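# Move all cartons onto the low platform with suction

## Task

Get every carton onto the low platform: each lying flat, none on top of another, none sticking out past the platform's edges, and each keeping the face that was up at the start facing up. The cartons must stay there on their own; anything held in place only by the robot at the end does not count.

## Robot and tools

Robot: one xArm6 with a suction cup tool (single arm). The tracked point is the cup point, the centre of the cup rim when nothing touches it; the cup points along the cup point's own +z axis. About 4 cm behind the rim the tool body and wrist camera widen to roughly 9 cm sideways, so leave room. Cameras: cam_high, cam_low, cam_wrist, each 504x504.

Scene frame: origin on the table top under the arm base, +z up, +y to the left when facing along +x. The state line reports end_effector_position (m), end_effector_quat_wxyz and velocities (m/s, rad/s) in this frame. The base may be slightly tilted, and the printed position gets less accurate at long reach.

execute_actions takes "actions": a list holding at most one item (or empty), and optional "pictures" (bool, default on). An empty list only reports state. An item with "rows" is a motion: 1 to 15 rows, "steps" up to 15 (default 15), each step 1/30 s; row k is used on step k and the final row repeats for the remaining steps. An item with only "steps" (up to 300) is a wait counted from the previous result, your reply time included. A refused call sends nothing.

Each row is one list of 7 numbers, each in [-1, 1]: dx, dy, dz, rx, ry, rz, suction. The first six are an offset, not a pose: a target relative to the cup point pose shown in the last result (before any result exists in the scene, or for a second call within the same reply, relative to where the robot is when the action starts). The offset is expressed in the cup point's own axes, so dz = +1 drives along the cup direction, not necessarily up. Scale: 1.0 = 0.6 m for dx, dy, dz and 180 degrees for the rotation; rx, ry, rz form one rotation vector. Every row counts from that same reference, not from the row before it. All zeros therefore pulls the arm back to the reference; it is not a pause. Suction: above 0.01 on, 0.01 or below off; it latches.

move takes "target" (one such 7-number row, same offset rules and frame) and optional "speed" in m/s, 0.002 to 0.5, default 0.25 (rotation capped at twice that in rad/s). It makes a straight path of 0.5 to 10 s (longer ones are cut off at 10 s) and does not avoid obstacles; the real cup point can lag, stray, or overshoot speed, worst near full stretch. The suction value is applied when the move begins. The result adds a "move:" line: done (settled near target), off_target, moving, held or fault, plus limit flags (paced = pose clipped; held = clearance check blocked steps, after which the arm may jump faster) and the remaining distance.

wait takes "seconds" 0 to 10 and commands nothing. zoom_image takes "camera" and "region" [x0, y0, x1, y1] in pixels from the top-left, at most 504x504, for a closer view. read_manual only gives licence text. finished_scene takes "scene" (1 or 2), grades and moves to the next scene; it is final. Replying without any tool call ends all remaining scenes.

Motion limits: each step the commanded pose is clipped to within 70 mm and 16 degrees of the measured pose, and after an action the arm only continues to that last clipped pose, so large offsets need several actions; check the pose each time. "Hand target" shows where the controller is currently heading. Position wins over orientation if both can't be met. "pose unreachable" or HELD means the clearance check altered or blocked the command (the base mount counts as arm).

Gripping: turn suction on and press the 36 mm rim flat onto a smooth face of a carton so it seals all around; edges, seams or holes under the rim leak. suction_measured near 0 means no seal, 0.83+ airtight; part_present is 1 from 0.50 and drops below 0.45. Under vacuum the cup shortens, so the carton sits up to about 12 mm nearer the tool. To release, set the carton down on its support first, then switch suction off; the cup may stay in contact until the tool is 15 mm away. If the cup seals to the table, switch suction off.

Avoid: knocking or placing anything off the table (ends the scene), dropping, slamming or shoving hard. Fast motions and targets far beyond contact press harder. A joint torque hitting its load limit (waist, shoulder 43.5; elbow, forearm roll 26.1; wrist pitch, wrist roll 17.4 N m) stops the arm, backs off, and freezes it 10 s. Holding loads heats motors: warning at 65 °C, brake stop at 80 °C. Loose objects may occasionally be nudged by outside pushes, so recheck before finishing. Faster, smoother, lower-effort solutions are preferred, and the robot's time includes reply time.

Each tool is called after "Emit:" as name(argument=value, ...) on one line, values as JSON.

## Session

Emit:
execute_actions(actions=[])

Scene clock: 0.00 s of 8600.00 s.
end_effector_position=(+0.3999, +0.0021, +0.2994) suction_measured=0.00 part_present=0 end_effector_quat_wxyz=(-0.007, -0.001, +1.000, +0.002) end_effector_velocity=(+0.000, -0.000, +0.000) end_effector_angular_velocity=(-0.001, -0.000, +0.001)
Joint positions: [-0.001 -0.262 -0.926  0.003  1.196  2.357]
Joint velocities: [ 0.     0.    -0.    -0.001 -0.    -0.   ]
Joint torques (N m, as the arm reports them, + toward a larger angle): no reading
Hand target: +0.400, +0.002, +0.299; -0.007, -0.001, +1.000, +0.002

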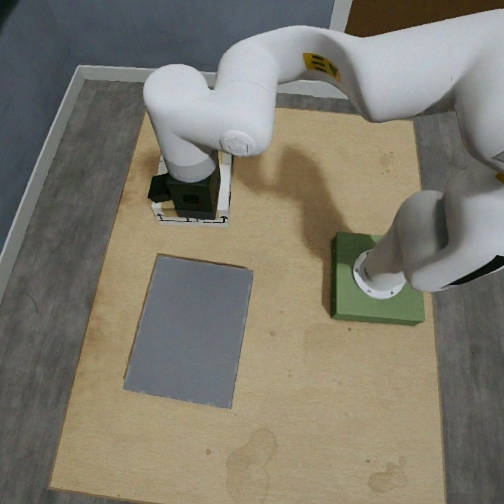

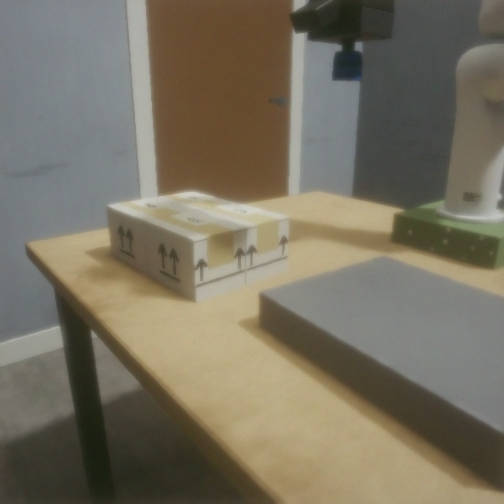

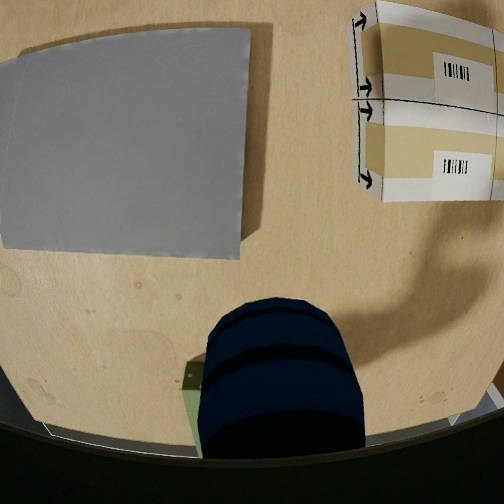

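Emit:
zoom_image(camera="cam_low", region=[80, 170, 320, 320])

Emit:
zoom_image(camera="cam_wrist", region=[300, 0, 504, 220])

Region (80, 170, 320, 320) of cam_low's 504x504 image, scaled by 2.100, with more detail than that image has; it fills the top 315 rows of this view, and the rest is white.

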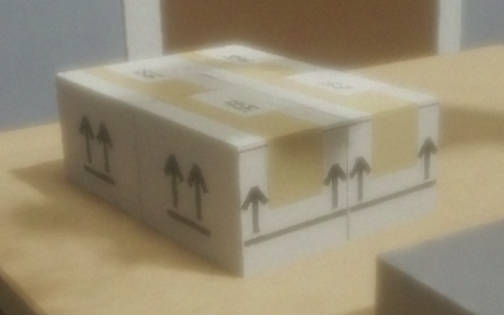

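Region (300, 0, 504, 220) of cam_wrist's 504x504 image, scaled by 2.291, with more detail than that image has; it fills the left 467 columns of this view, and the rest is white.

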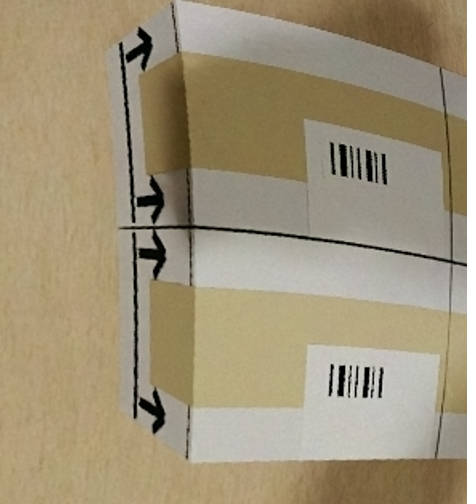

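Emit:
move(target=[-0.2, -0.45, 0, 0, 0, 0, 0])

Scene clock: 23.40 s of 8600.00 s.
end_effector_position=(+0.5217, -0.2664, +0.2980) suction_measured=0.00 part_present=0 end_effector_quat_wxyz=(-0.005, -0.002, +1.000, +0.004) end_effector_velocity=(+0.001, -0.002, -0.001) end_effector_angular_velocity=(+0.004, +0.006, -0.001)
Joint positions: [-0.479  0.396 -1.717  0.003  1.328  1.879]
Joint velocities: [-0.002  0.013 -0.018  0.001  0.012 -0.001]
Joint torques (N m, as the arm reports them, + toward a larger angle): [ -1.25 -28.84 -21.34   0.42  -1.94   0.34]
Hand target: +0.522, -0.267, +0.298; -0.006, -0.002, +1.000, +0.004
Off the commanded pose: 0.002 m, 0 deg.
After step 90, 18.60 s passed at rest.
move: done

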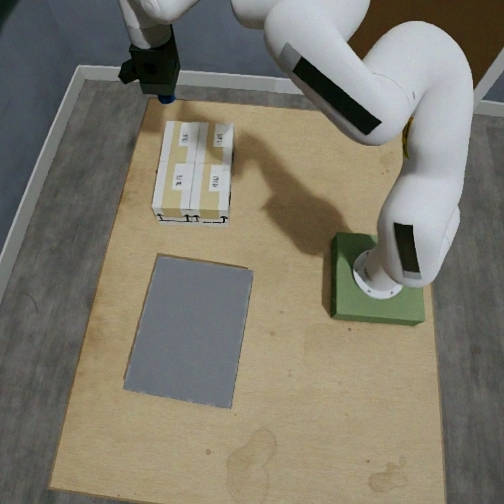

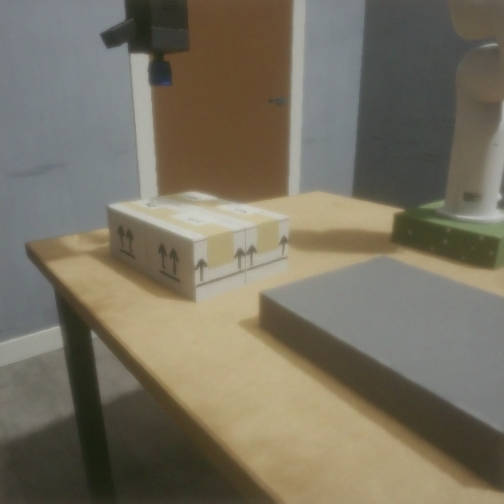

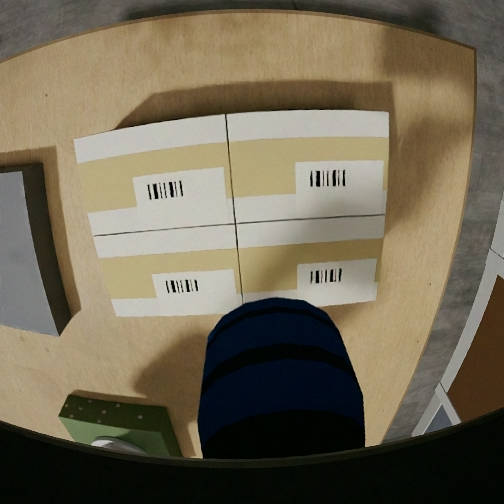

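Emit:
move(target=[0.203, 0.102, 0.247, 0, 0, 0, 0])

Scene clock: 37.43 s of 8600.00 s.
end_effector_position=(+0.3985, -0.2057, +0.1516) suction_measured=0.00 part_present=0 end_effector_quat_wxyz=(-0.005, -0.001, +1.000, +0.003) end_effector_velocity=(-0.004, +0.001, -0.004) end_effector_angular_velocity=(-0.001, -0.001, -0.001)
Joint positions: [-0.483  0.095 -0.861  0.003  0.772  1.875]
Joint velocities: [-0.001 -0.003  0.02  -0.001 -0.018  0.   ]
Joint torques (N m, as the arm reports them, + toward a larger angle): [ -1.16 -20.89 -18.77   0.41  -1.9    0.22]
Hand target: +0.398, -0.205, +0.151; -0.005, -0.001, +1.000, +0.003
Off the commanded pose: 0.001 m, 0 deg.
After step 90, 9.70 s passed at rest.
move: done

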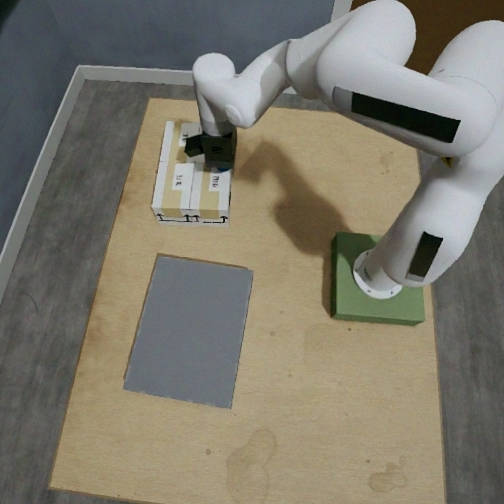

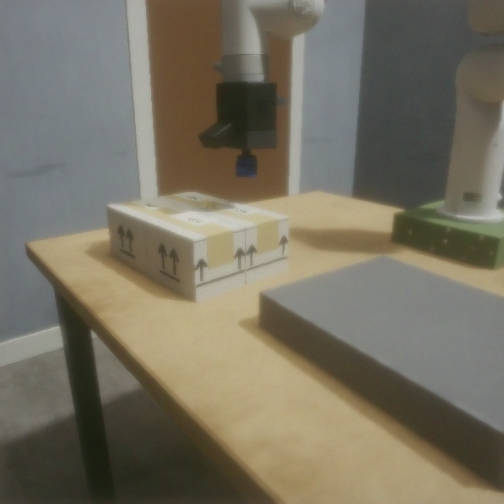

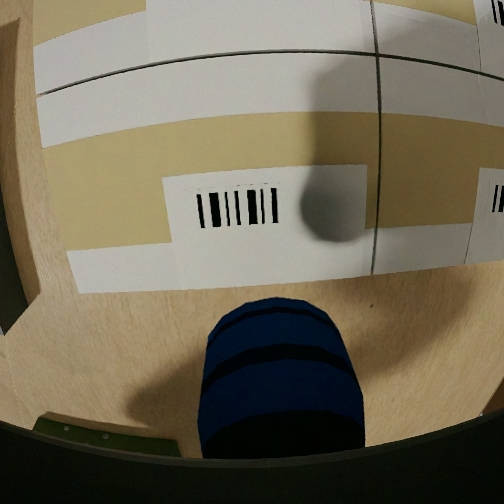

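Emit:
move(target=[0, 0.025, 0.085, 0, 0, 0, 0], speed=0.15)

Scene clock: 44.10 s of 8600.00 s.
end_effector_position=(+0.3981, -0.1909, +0.1012) suction_measured=0.00 part_present=0 end_effector_quat_wxyz=(-0.005, -0.001, +1.000, +0.003) end_effector_velocity=(-0.001, +0.001, -0.003) end_effector_angular_velocity=(+0.001, +0.002, -0.001)
Joint positions: [-0.453  0.188 -0.803  0.003  0.621  1.905]
Joint velocities: [ 0.001  0.006  0.002  0.001 -0.007  0.002]
Joint torques (N m, as the arm reports them, + toward a larger angle): [ -1.24 -21.62 -17.15   0.33  -2.02   0.29]
Hand target: +0.398, -0.191, +0.101; -0.005, -0.001, +1.000, +0.003
Off the commanded pose: 0.001 m, 0 deg.
After step 90, 2.80 s passed at rest.
move: done

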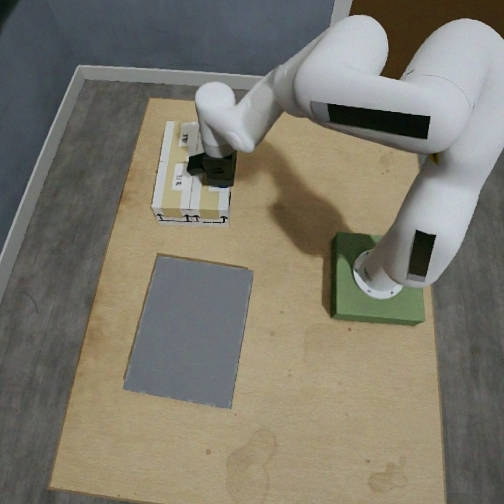

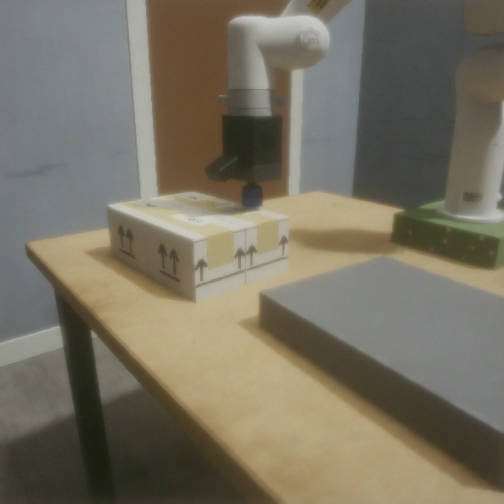

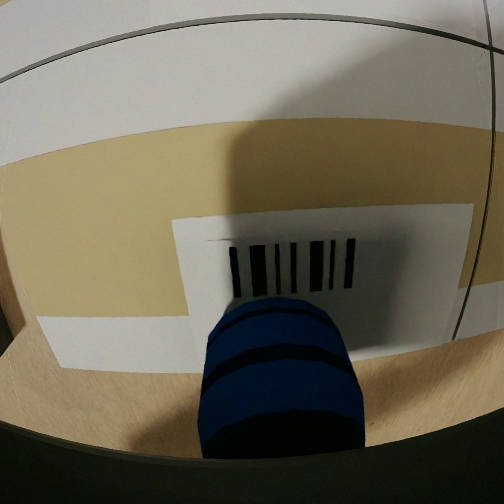

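Emit:
move(target=[-0.017, 0, 0.025, 0, 0, 0, 0], speed=0.05)

Scene clock: 53.17 s of 8600.00 s.
end_effector_position=(+0.4084, -0.1911, +0.0868) suction_measured=0.00 part_present=0 end_effector_quat_wxyz=(-0.004, -0.001, +1.000, +0.002) end_effector_velocity=(+0.000, +0.000, -0.003) end_effector_angular_velocity=(+0.001, +0.003, -0.000)
Joint positions: [-0.444  0.248 -0.835  0.002  0.591  1.914]
Joint velocities: [ 0.001  0.008 -0.002 -0.    -0.004  0.001]
Joint torques (N m, as the arm reports them, + toward a larger angle): [ -1.09 -18.69 -15.1    0.68  -2.33   0.31]
Hand target: +0.408, -0.191, +0.086; -0.005, -0.001, +1.000, +0.003
Off the commanded pose: 0.001 m, 0 deg.
After step 90, 5.27 s passed at rest.
move: done

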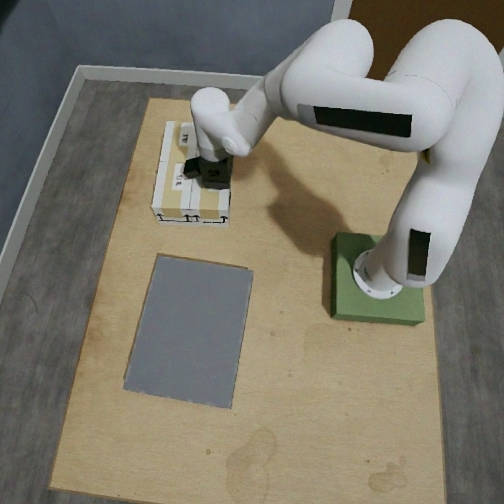

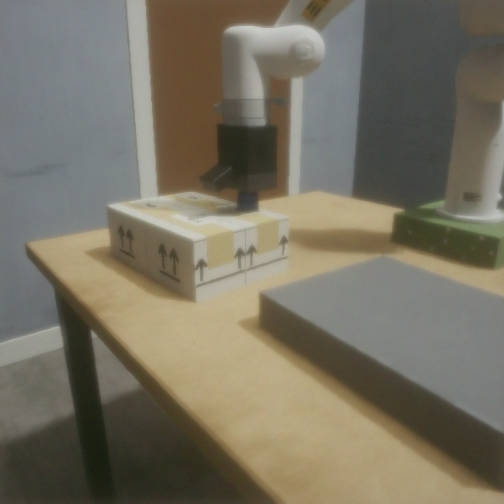

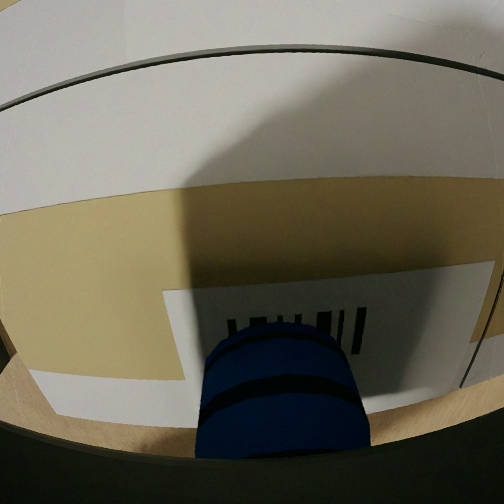

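Emit:
execute_actions(actions=[{"rows": [[0,0,0,0,0,0,1]], "steps": 15}])

Scene clock: 56.67 s of 8600.00 s.
end_effector_position=(+0.4081, -0.1909, +0.0864) suction_measured=0.89 part_present=1 end_effector_quat_wxyz=(-0.005, -0.001, +1.000, +0.003) end_effector_velocity=(+0.000, -0.001, +0.001) end_effector_angular_velocity=(-0.001, -0.002, -0.002)
Joint positions: [-0.444  0.249 -0.834  0.002  0.591  1.914]
Joint velocities: [-0.002 -0.003 -0.     0.001  0.001 -0.   ]
Joint torques (N m, as the arm reports them, + toward a larger angle): [ -1.71 -25.79 -20.07   0.56  -2.97   0.18]
Hand target: +0.408, -0.191, +0.087; -0.004, -0.001, +1.000, +0.002
Off the commanded pose: 0.001 m, 0 deg.
Steps of this call (steps 1 to 90: nothing new was sent; steps 91 to 105: all 15 steps of this action). Readings (end_effector_position | what the end effector reports):
91: (+0.4082, -0.1908, +0.0862) | suction_measured=0.16 part_present=0
92: (+0.4076, -0.1906, +0.0856) | suction_measured=0.34 part_present=0
94: (+0.4062, -0.1898, +0.0841) | suction_measured=0.56 part_present=1
98: (+0.4066, -0.1900, +0.0848) | suction_measured=0.81 part_present=1
105: the state above

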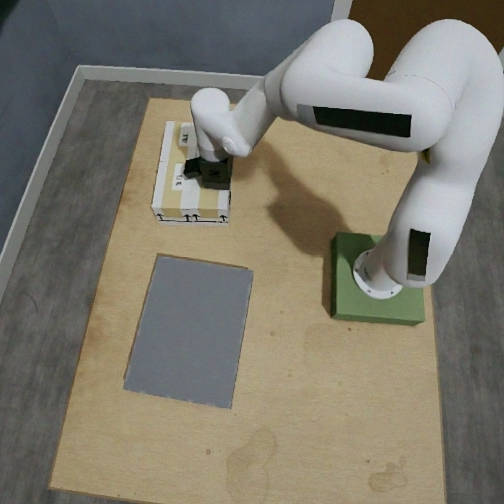

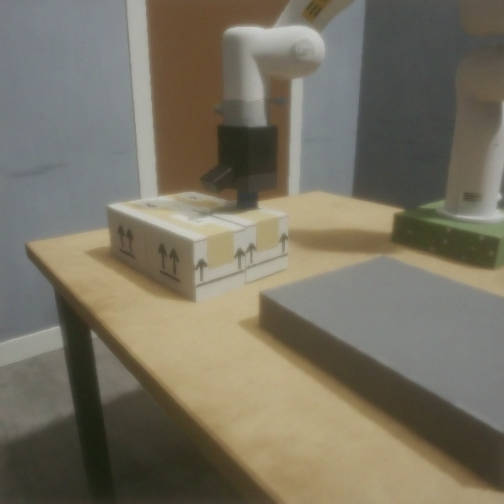

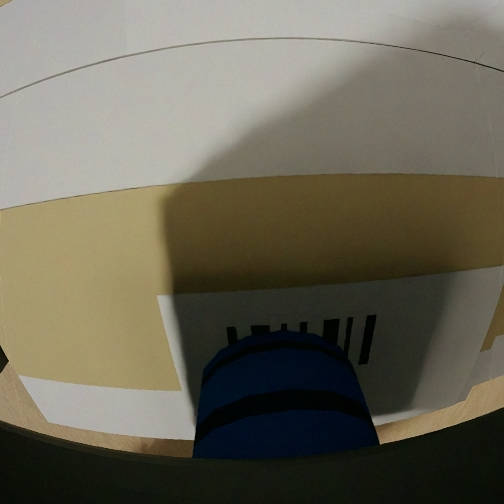

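Emit:
move(target=[0, 0, -0.2, 0, 0, 0, 1], speed=0.15)

Scene clock: 74.93 s of 8600.00 s.
end_effector_position=(+0.4088, -0.1909, +0.2055) suction_measured=0.90 part_present=1 end_effector_quat_wxyz=(-0.005, -0.001, +1.000, +0.003) end_effector_velocity=(+0.003, -0.002, +0.006) end_effector_angular_velocity=(-0.004, -0.009, -0.001)
Joint positions: [-0.444  0.01  -0.933  0.003  0.93   1.914]
Joint velocities: [-0.001 -0.006 -0.009 -0.     0.005  0.   ]
Joint torques (N m, as the arm reports them, + toward a larger angle): [ -1.18 -23.23 -23.76   0.6   -2.87   0.29]
Hand target: +0.409, -0.191, +0.206; -0.005, -0.001, +1.000, +0.003
Off the commanded pose: 0.001 m, 0 deg.
After step 90, 14.00 s passed at rest.
move: done

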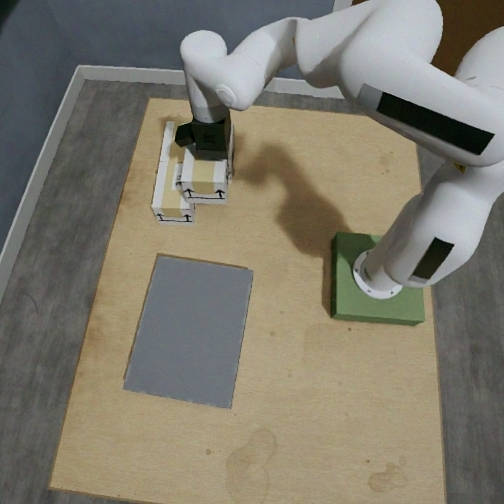

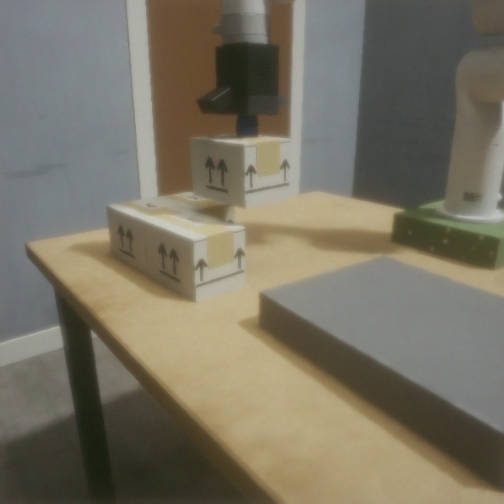

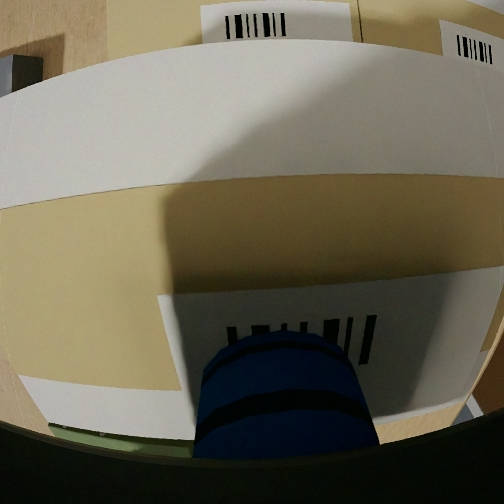

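Emit:
move(target=[-0.077, 0.663, 0.03, 0, 0, 0.039, 1], speed=0.2)

Scene clock: 106.17 s of 8600.00 s.
end_effector_position=(+0.4524, +0.2051, +0.1878) suction_measured=0.90 part_present=1 end_effector_quat_wxyz=(-0.006, +0.060, +0.998, -0.000) end_effector_velocity=(+0.000, +0.003, -0.000) end_effector_angular_velocity=(-0.000, +0.001, +0.002)
Joint positions: [ 0.421  0.182 -1.091  0.002  0.916  2.902]
Joint velocities: [ 0.006  0.005 -0.007 -0.     0.003  0.004]
Joint torques (N m, as the arm reports them, + toward a larger angle): [ -1.29 -27.24 -23.72   0.42  -2.84   0.27]
Hand target: +0.452, +0.206, +0.188; -0.006, +0.060, +0.998, -0.000
Off the commanded pose: 0.003 m, 0 deg.
After step 90, 25.70 s passed at rest.
move: done

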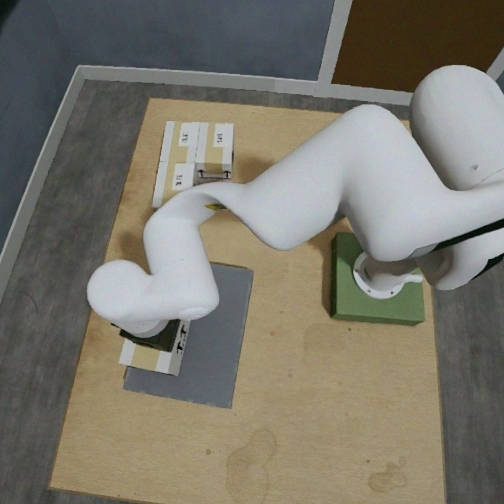

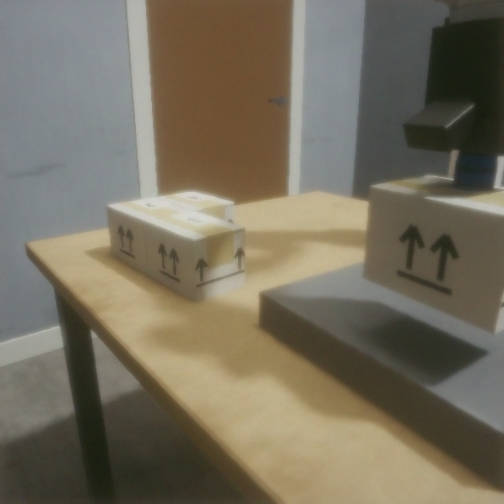

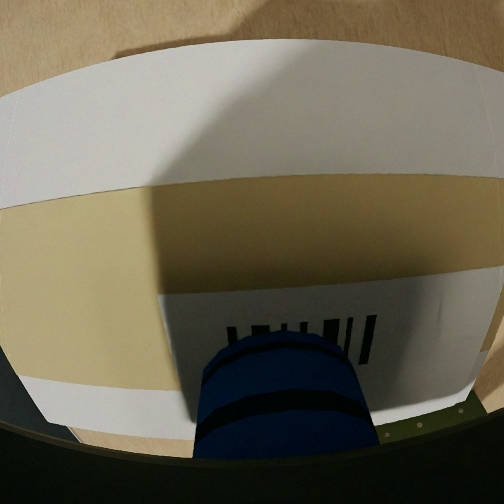

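Emit:
move(target=[0, 0, 0.075, 0, 0, 0, 1], speed=0.1)

Scene clock: 110.00 s of 8600.00 s.
end_effector_position=(+0.4524, +0.2052, +0.1435) suction_measured=0.90 part_present=1 end_effector_quat_wxyz=(-0.006, +0.060, +0.998, -0.000) end_effector_velocity=(-0.001, -0.001, -0.004) end_effector_angular_velocity=(-0.003, +0.004, +0.000)
Joint positions: [ 0.42   0.255 -1.048  0.002  0.798  2.902]
Joint velocities: [-0.     0.005  0.004 -0.001 -0.004  0.   ]
Joint torques (N m, as the arm reports them, + toward a larger angle): [ -1.06 -27.65 -22.4    0.51  -2.8    0.32]
Hand target: +0.452, +0.205, +0.143; -0.006, +0.060, +0.998, -0.000
Off the commanded pose: 0.001 m, 0 deg.
move: done

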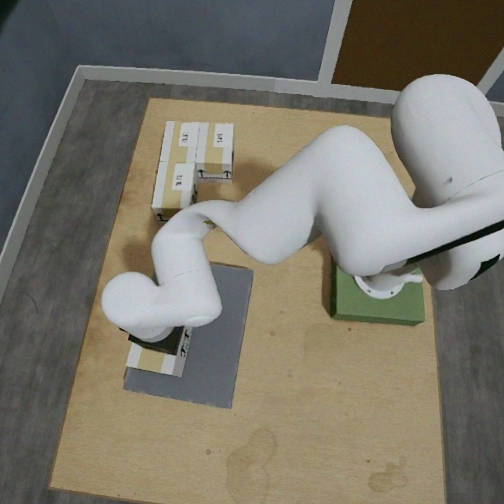

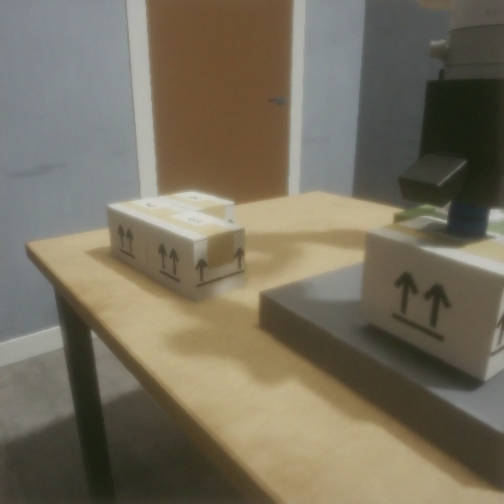

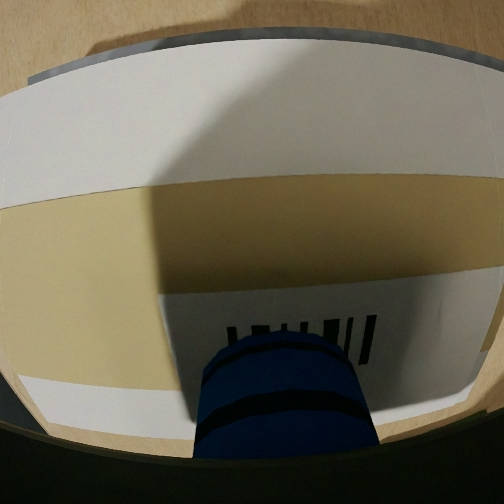

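Emit:
zoom_image(camera="cam_high", region=[90, 250, 290, 430])

Region (90, 250, 290, 430) of cam_high's 504x504 image, scaled by 2.520, with more detail than that image has; it fills the top 454 rows of this view, and the rest is white.

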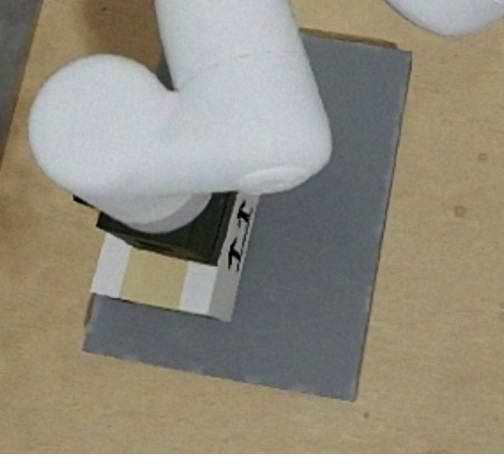

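Emit:
move(target=[-0.022, 0.051, 0, 0, 0, 0, 1], speed=0.08)

Scene clock: 124.00 s of 8600.00 s.
end_effector_position=(+0.4689, +0.2337, +0.1434) suction_measured=0.90 part_present=1 end_effector_quat_wxyz=(-0.006, +0.060, +0.998, -0.000) end_effector_velocity=(+0.002, +0.002, +0.000) end_effector_angular_velocity=(-0.000, +0.000, -0.001)
Joint positions: [ 0.457  0.336 -1.165  0.002  0.834  2.938]
Joint velocities: [ 0.002  0.006 -0.01  -0.     0.004  0.002]
Joint torques (N m, as the arm reports them, + toward a larger angle): [ -1.31 -30.08 -23.12   0.46  -2.91   0.31]
Hand target: +0.469, +0.234, +0.143; -0.006, +0.060, +0.998, -0.000
Off the commanded pose: 0.000 m, 0 deg.
After step 90, 10.17 s passed at rest.
move: done

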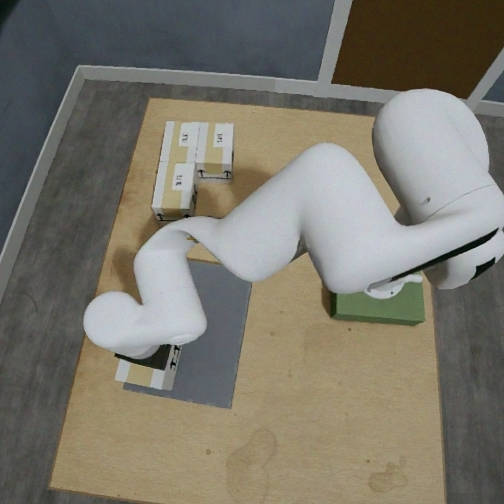

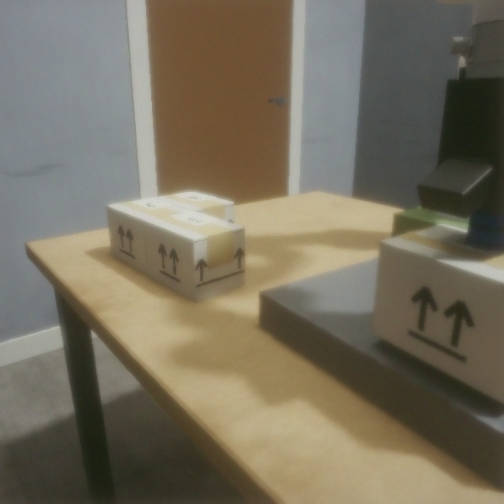

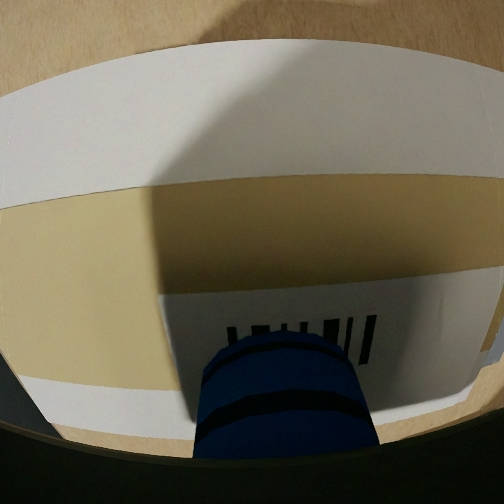

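Emit:
zoom_image(camera="cam_high", region=[90, 250, 290, 430])

Region (90, 250, 290, 430) of cam_high's 504x504 image, scaled by 2.520, with more detail than that image has; it fills the top 454 rows of this view, and the rest is white.

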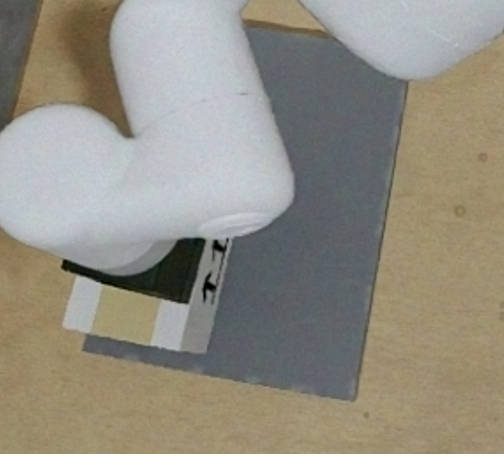

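Emit:
move(target=[0, 0, 0.0167, 0, 0, 0, 1], speed=0.03)

Scene clock: 134.70 s of 8600.00 s.
end_effector_position=(+0.4689, +0.2337, +0.1335) suction_measured=0.90 part_present=1 end_effector_quat_wxyz=(-0.006, +0.060, +0.998, -0.000) end_effector_velocity=(+0.002, +0.000, +0.001) end_effector_angular_velocity=(+0.002, -0.005, +0.000)
Joint positions: [ 0.457  0.354 -1.158  0.002  0.81   2.938]
Joint velocities: [-0.001  0.    -0.002 -0.001 -0.005 -0.   ]
Joint torques (N m, as the arm reports them, + toward a larger angle): [ -1.02 -29.84 -22.98   0.36  -2.79   0.17]
Hand target: +0.469, +0.234, +0.133; -0.006, +0.060, +0.998, -0.000
Off the commanded pose: 0.000 m, 0 deg.
After step 90, 6.93 s passed at rest.
move: done

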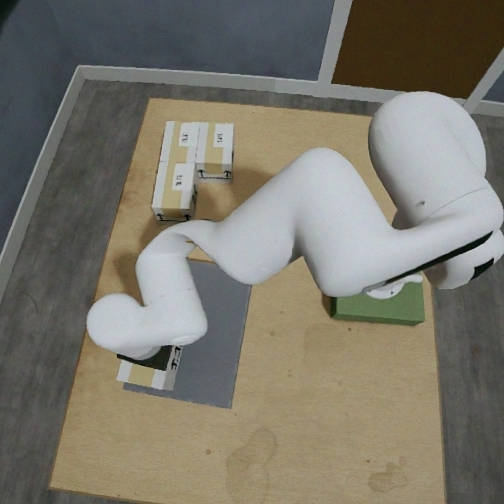

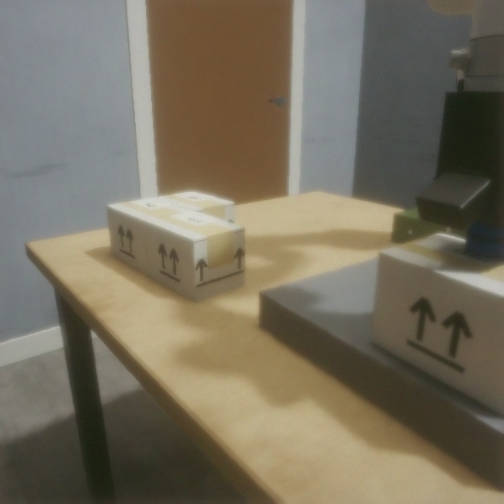

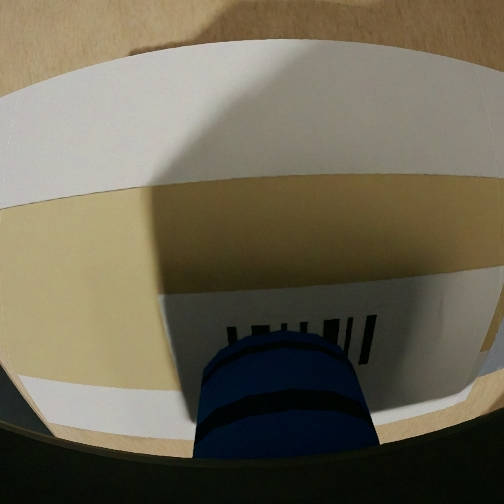

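Emit:
move(target=[0, 0, 0.011, 0, 0, 0, 1], speed=0.02)

Scene clock: 136.53 s of 8600.00 s.
end_effector_position=(+0.4702, +0.2344, +0.1293) suction_measured=0.90 part_present=1 end_effector_quat_wxyz=(-0.004, +0.060, +0.998, +0.001) end_effector_velocity=(-0.000, +0.001, -0.001) end_effector_angular_velocity=(-0.001, -0.001, +0.003)
Joint positions: [ 0.457  0.363 -1.156  0.002  0.794  2.938]
Joint velocities: [ 0.002  0.003  0.001 -0.002 -0.005 -0.   ]
Joint torques (N m, as the arm reports them, + toward a larger angle): [ -1.28 -21.57 -16.66   0.41  -2.66   0.24]
Hand target: +0.469, +0.234, +0.127; -0.006, +0.060, +0.998, -0.000
Off the commanded pose: 0.003 m, 0 deg.
move: done

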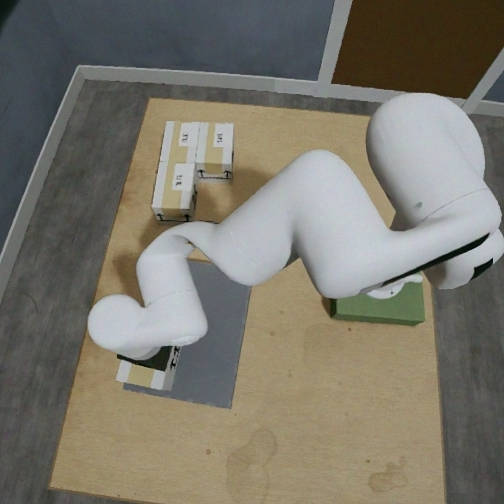

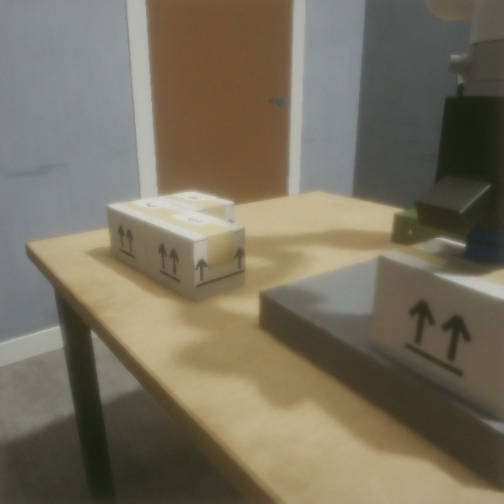

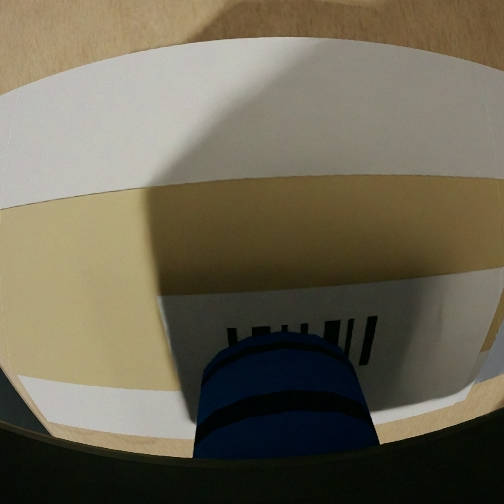

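Emit:
execute_actions(actions=[{"rows": [[0,0,-0.002,0,0,0,0]], "steps": 12}], pictures=false)

Emit:
move(target=[0.05, -0.12, -0.28, 0, 0, 0, 0], speed=0.2)

Scene clock: 138.77 s of 8600.00 s.
end_effector_position=(+0.4694, +0.2340, +0.1290) suction_measured=0.00 part_present=0 end_effector_quat_wxyz=(-0.005, +0.060, +0.998, +0.000) end_effector_velocity=(-0.000, -0.001, +0.001) end_effector_angular_velocity=(-0.002, +0.002, +0.001)
Joint positions: [ 0.457  0.363 -1.155  0.002  0.796  2.938]
Joint velocities: [-0.    -0.002 -0.001 -0.002  0.006 -0.   ]
Joint torques (N m, as the arm reports them, + toward a larger angle): [ -1.22 -16.16  -8.48   0.5    0.69   0.24]
Hand target: +0.470, +0.234, +0.130; -0.004, +0.060, +0.998, +0.001
Off the commanded pose: 0.002 m, 0 deg.
Steps of this call (steps 1 to 55: nothing new was sent; steps 56 to 67: all 12 steps of this action). Readings (end_effector_position | what the end effector reports):
56: (+0.4694, +0.2340, +0.1281) | suction_measured=0.65 part_present=1
57: (+0.4694, +0.2340, +0.1284) | suction_measured=0.29 part_present=0
59: (+0.4694, +0.2340, +0.1286) | suction_measured=0.00 part_present=0
63: (+0.4694, +0.2340, +0.1288) | suction_measured=0.00 part_present=0
67: the state above

Scene clock: 140.47 s of 8600.00 s.
end_effector_position=(+0.4320, +0.1663, +0.2968) suction_measured=0.00 part_present=0 end_effector_quat_wxyz=(-0.005, +0.060, +0.998, +0.001) end_effector_velocity=(+0.001, -0.001, +0.004) end_effector_angular_velocity=(+0.004, -0.005, -0.003)
Joint positions: [ 0.363 -0.045 -1.14   0.002  1.19   2.843]
Joint velocities: [-0.003 -0.006 -0.005  0.002  0.005 -0.001]
Joint torques (N m, as the arm reports them, + toward a larger angle): [ -1.42 -19.51 -21.28   0.15  -2.     0.18]
Hand target: +0.432, +0.166, +0.297; -0.005, +0.060, +0.998, +0.001
Off the commanded pose: 0.001 m, 0 deg.
move: done

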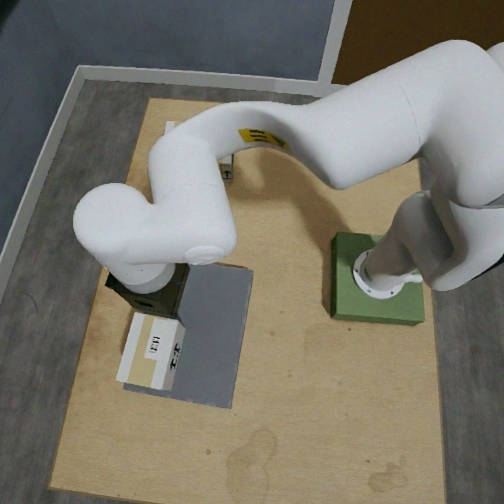

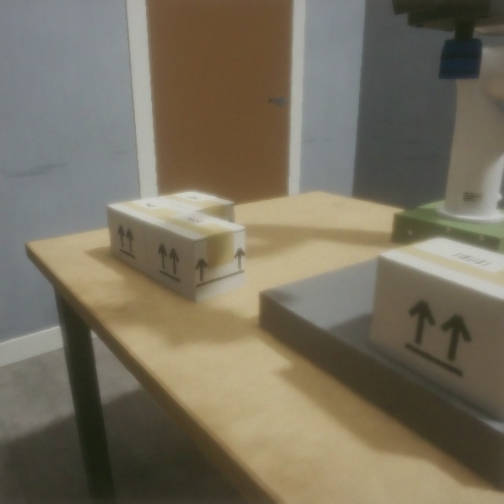

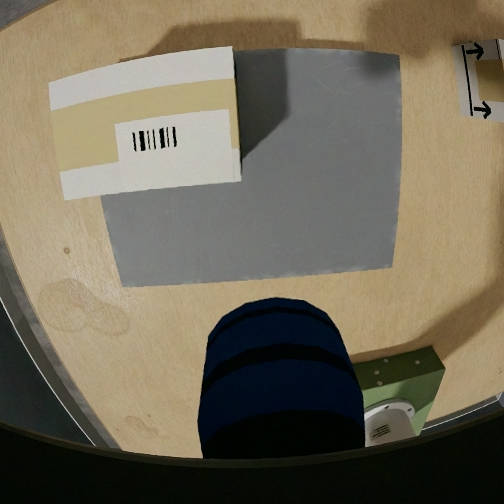

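Emit:
move(target=[-0.187, -0.563, 0.228, 0, 0, -0.0383, 0], speed=0.3)

Scene clock: 150.63 s of 8600.00 s.
end_effector_position=(+0.5033, -0.1805, +0.1591) suction_measured=0.00 part_present=0 end_effector_quat_wxyz=(-0.004, -0.000, +1.000, +0.004) end_effector_velocity=(-0.000, -0.002, -0.002) end_effector_angular_velocity=(+0.002, +0.004, -0.001)
Joint positions: [-0.351  0.34  -1.223  0.005  0.888  2.007]
Joint velocities: [-0.005  0.009 -0.007  0.001  0.003 -0.004]
Joint torques (N m, as the arm reports them, + toward a larger angle): [ -1.44 -26.92 -19.95   0.24  -2.05   0.36]
Hand target: +0.503, -0.181, +0.159; -0.004, +0.000, +1.000, +0.004
Off the commanded pose: 0.002 m, 0 deg.
After step 90, 5.30 s passed at rest.
move: done

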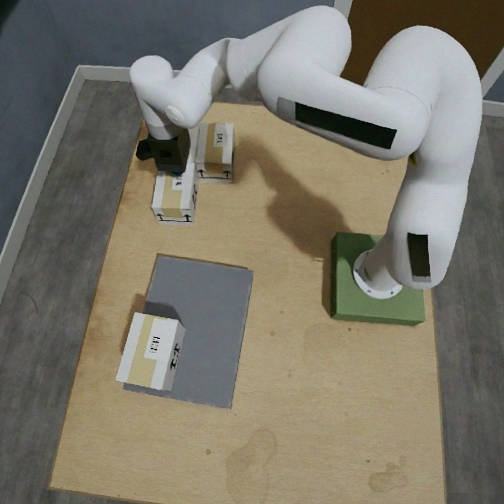

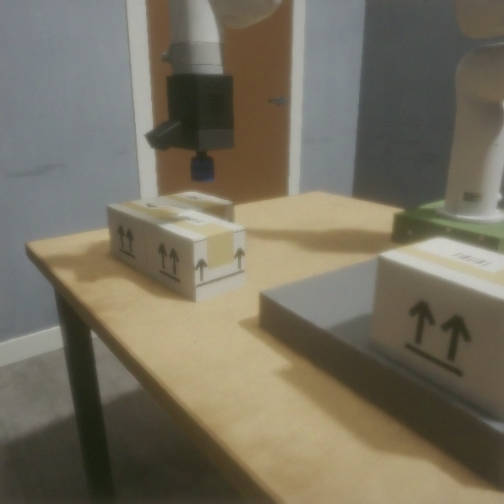

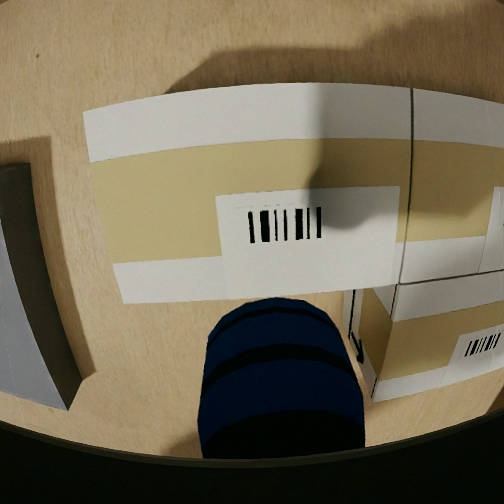

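Emit:
move(target=[0, 0, 0.097, 0, 0, 0, 0], speed=0.12)

Scene clock: 154.17 s of 8600.00 s.
end_effector_position=(+0.5031, -0.1804, +0.1015) suction_measured=0.00 part_present=0 end_effector_quat_wxyz=(-0.004, +0.000, +1.000, +0.003) end_effector_velocity=(-0.002, -0.001, -0.004) end_effector_angular_velocity=(+0.002, +0.005, -0.002)
Joint positions: [-0.351  0.441 -1.187  0.005  0.749  2.007]
Joint velocities: [-0.002  0.006  0.002  0.    -0.003 -0.   ]
Joint torques (N m, as the arm reports them, + toward a larger angle): [ -1.2  -27.53 -18.51   0.54  -2.01   0.27]
Hand target: +0.503, -0.180, +0.101; -0.004, +0.000, +1.000, +0.003
Off the commanded pose: 0.001 m, 0 deg.
move: done

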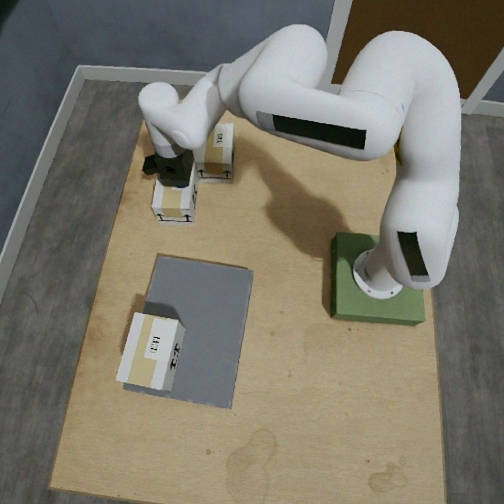

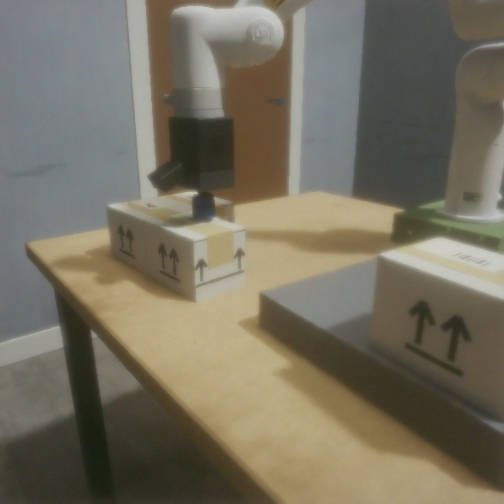

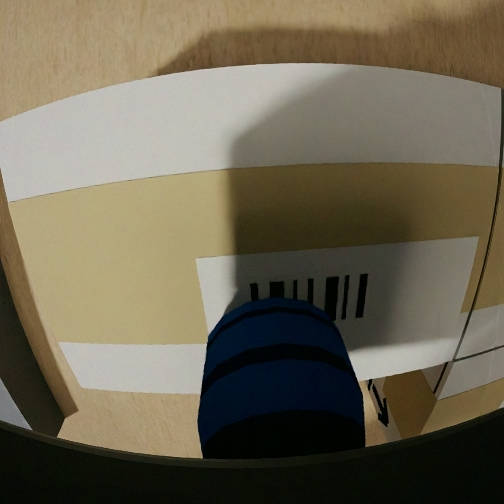

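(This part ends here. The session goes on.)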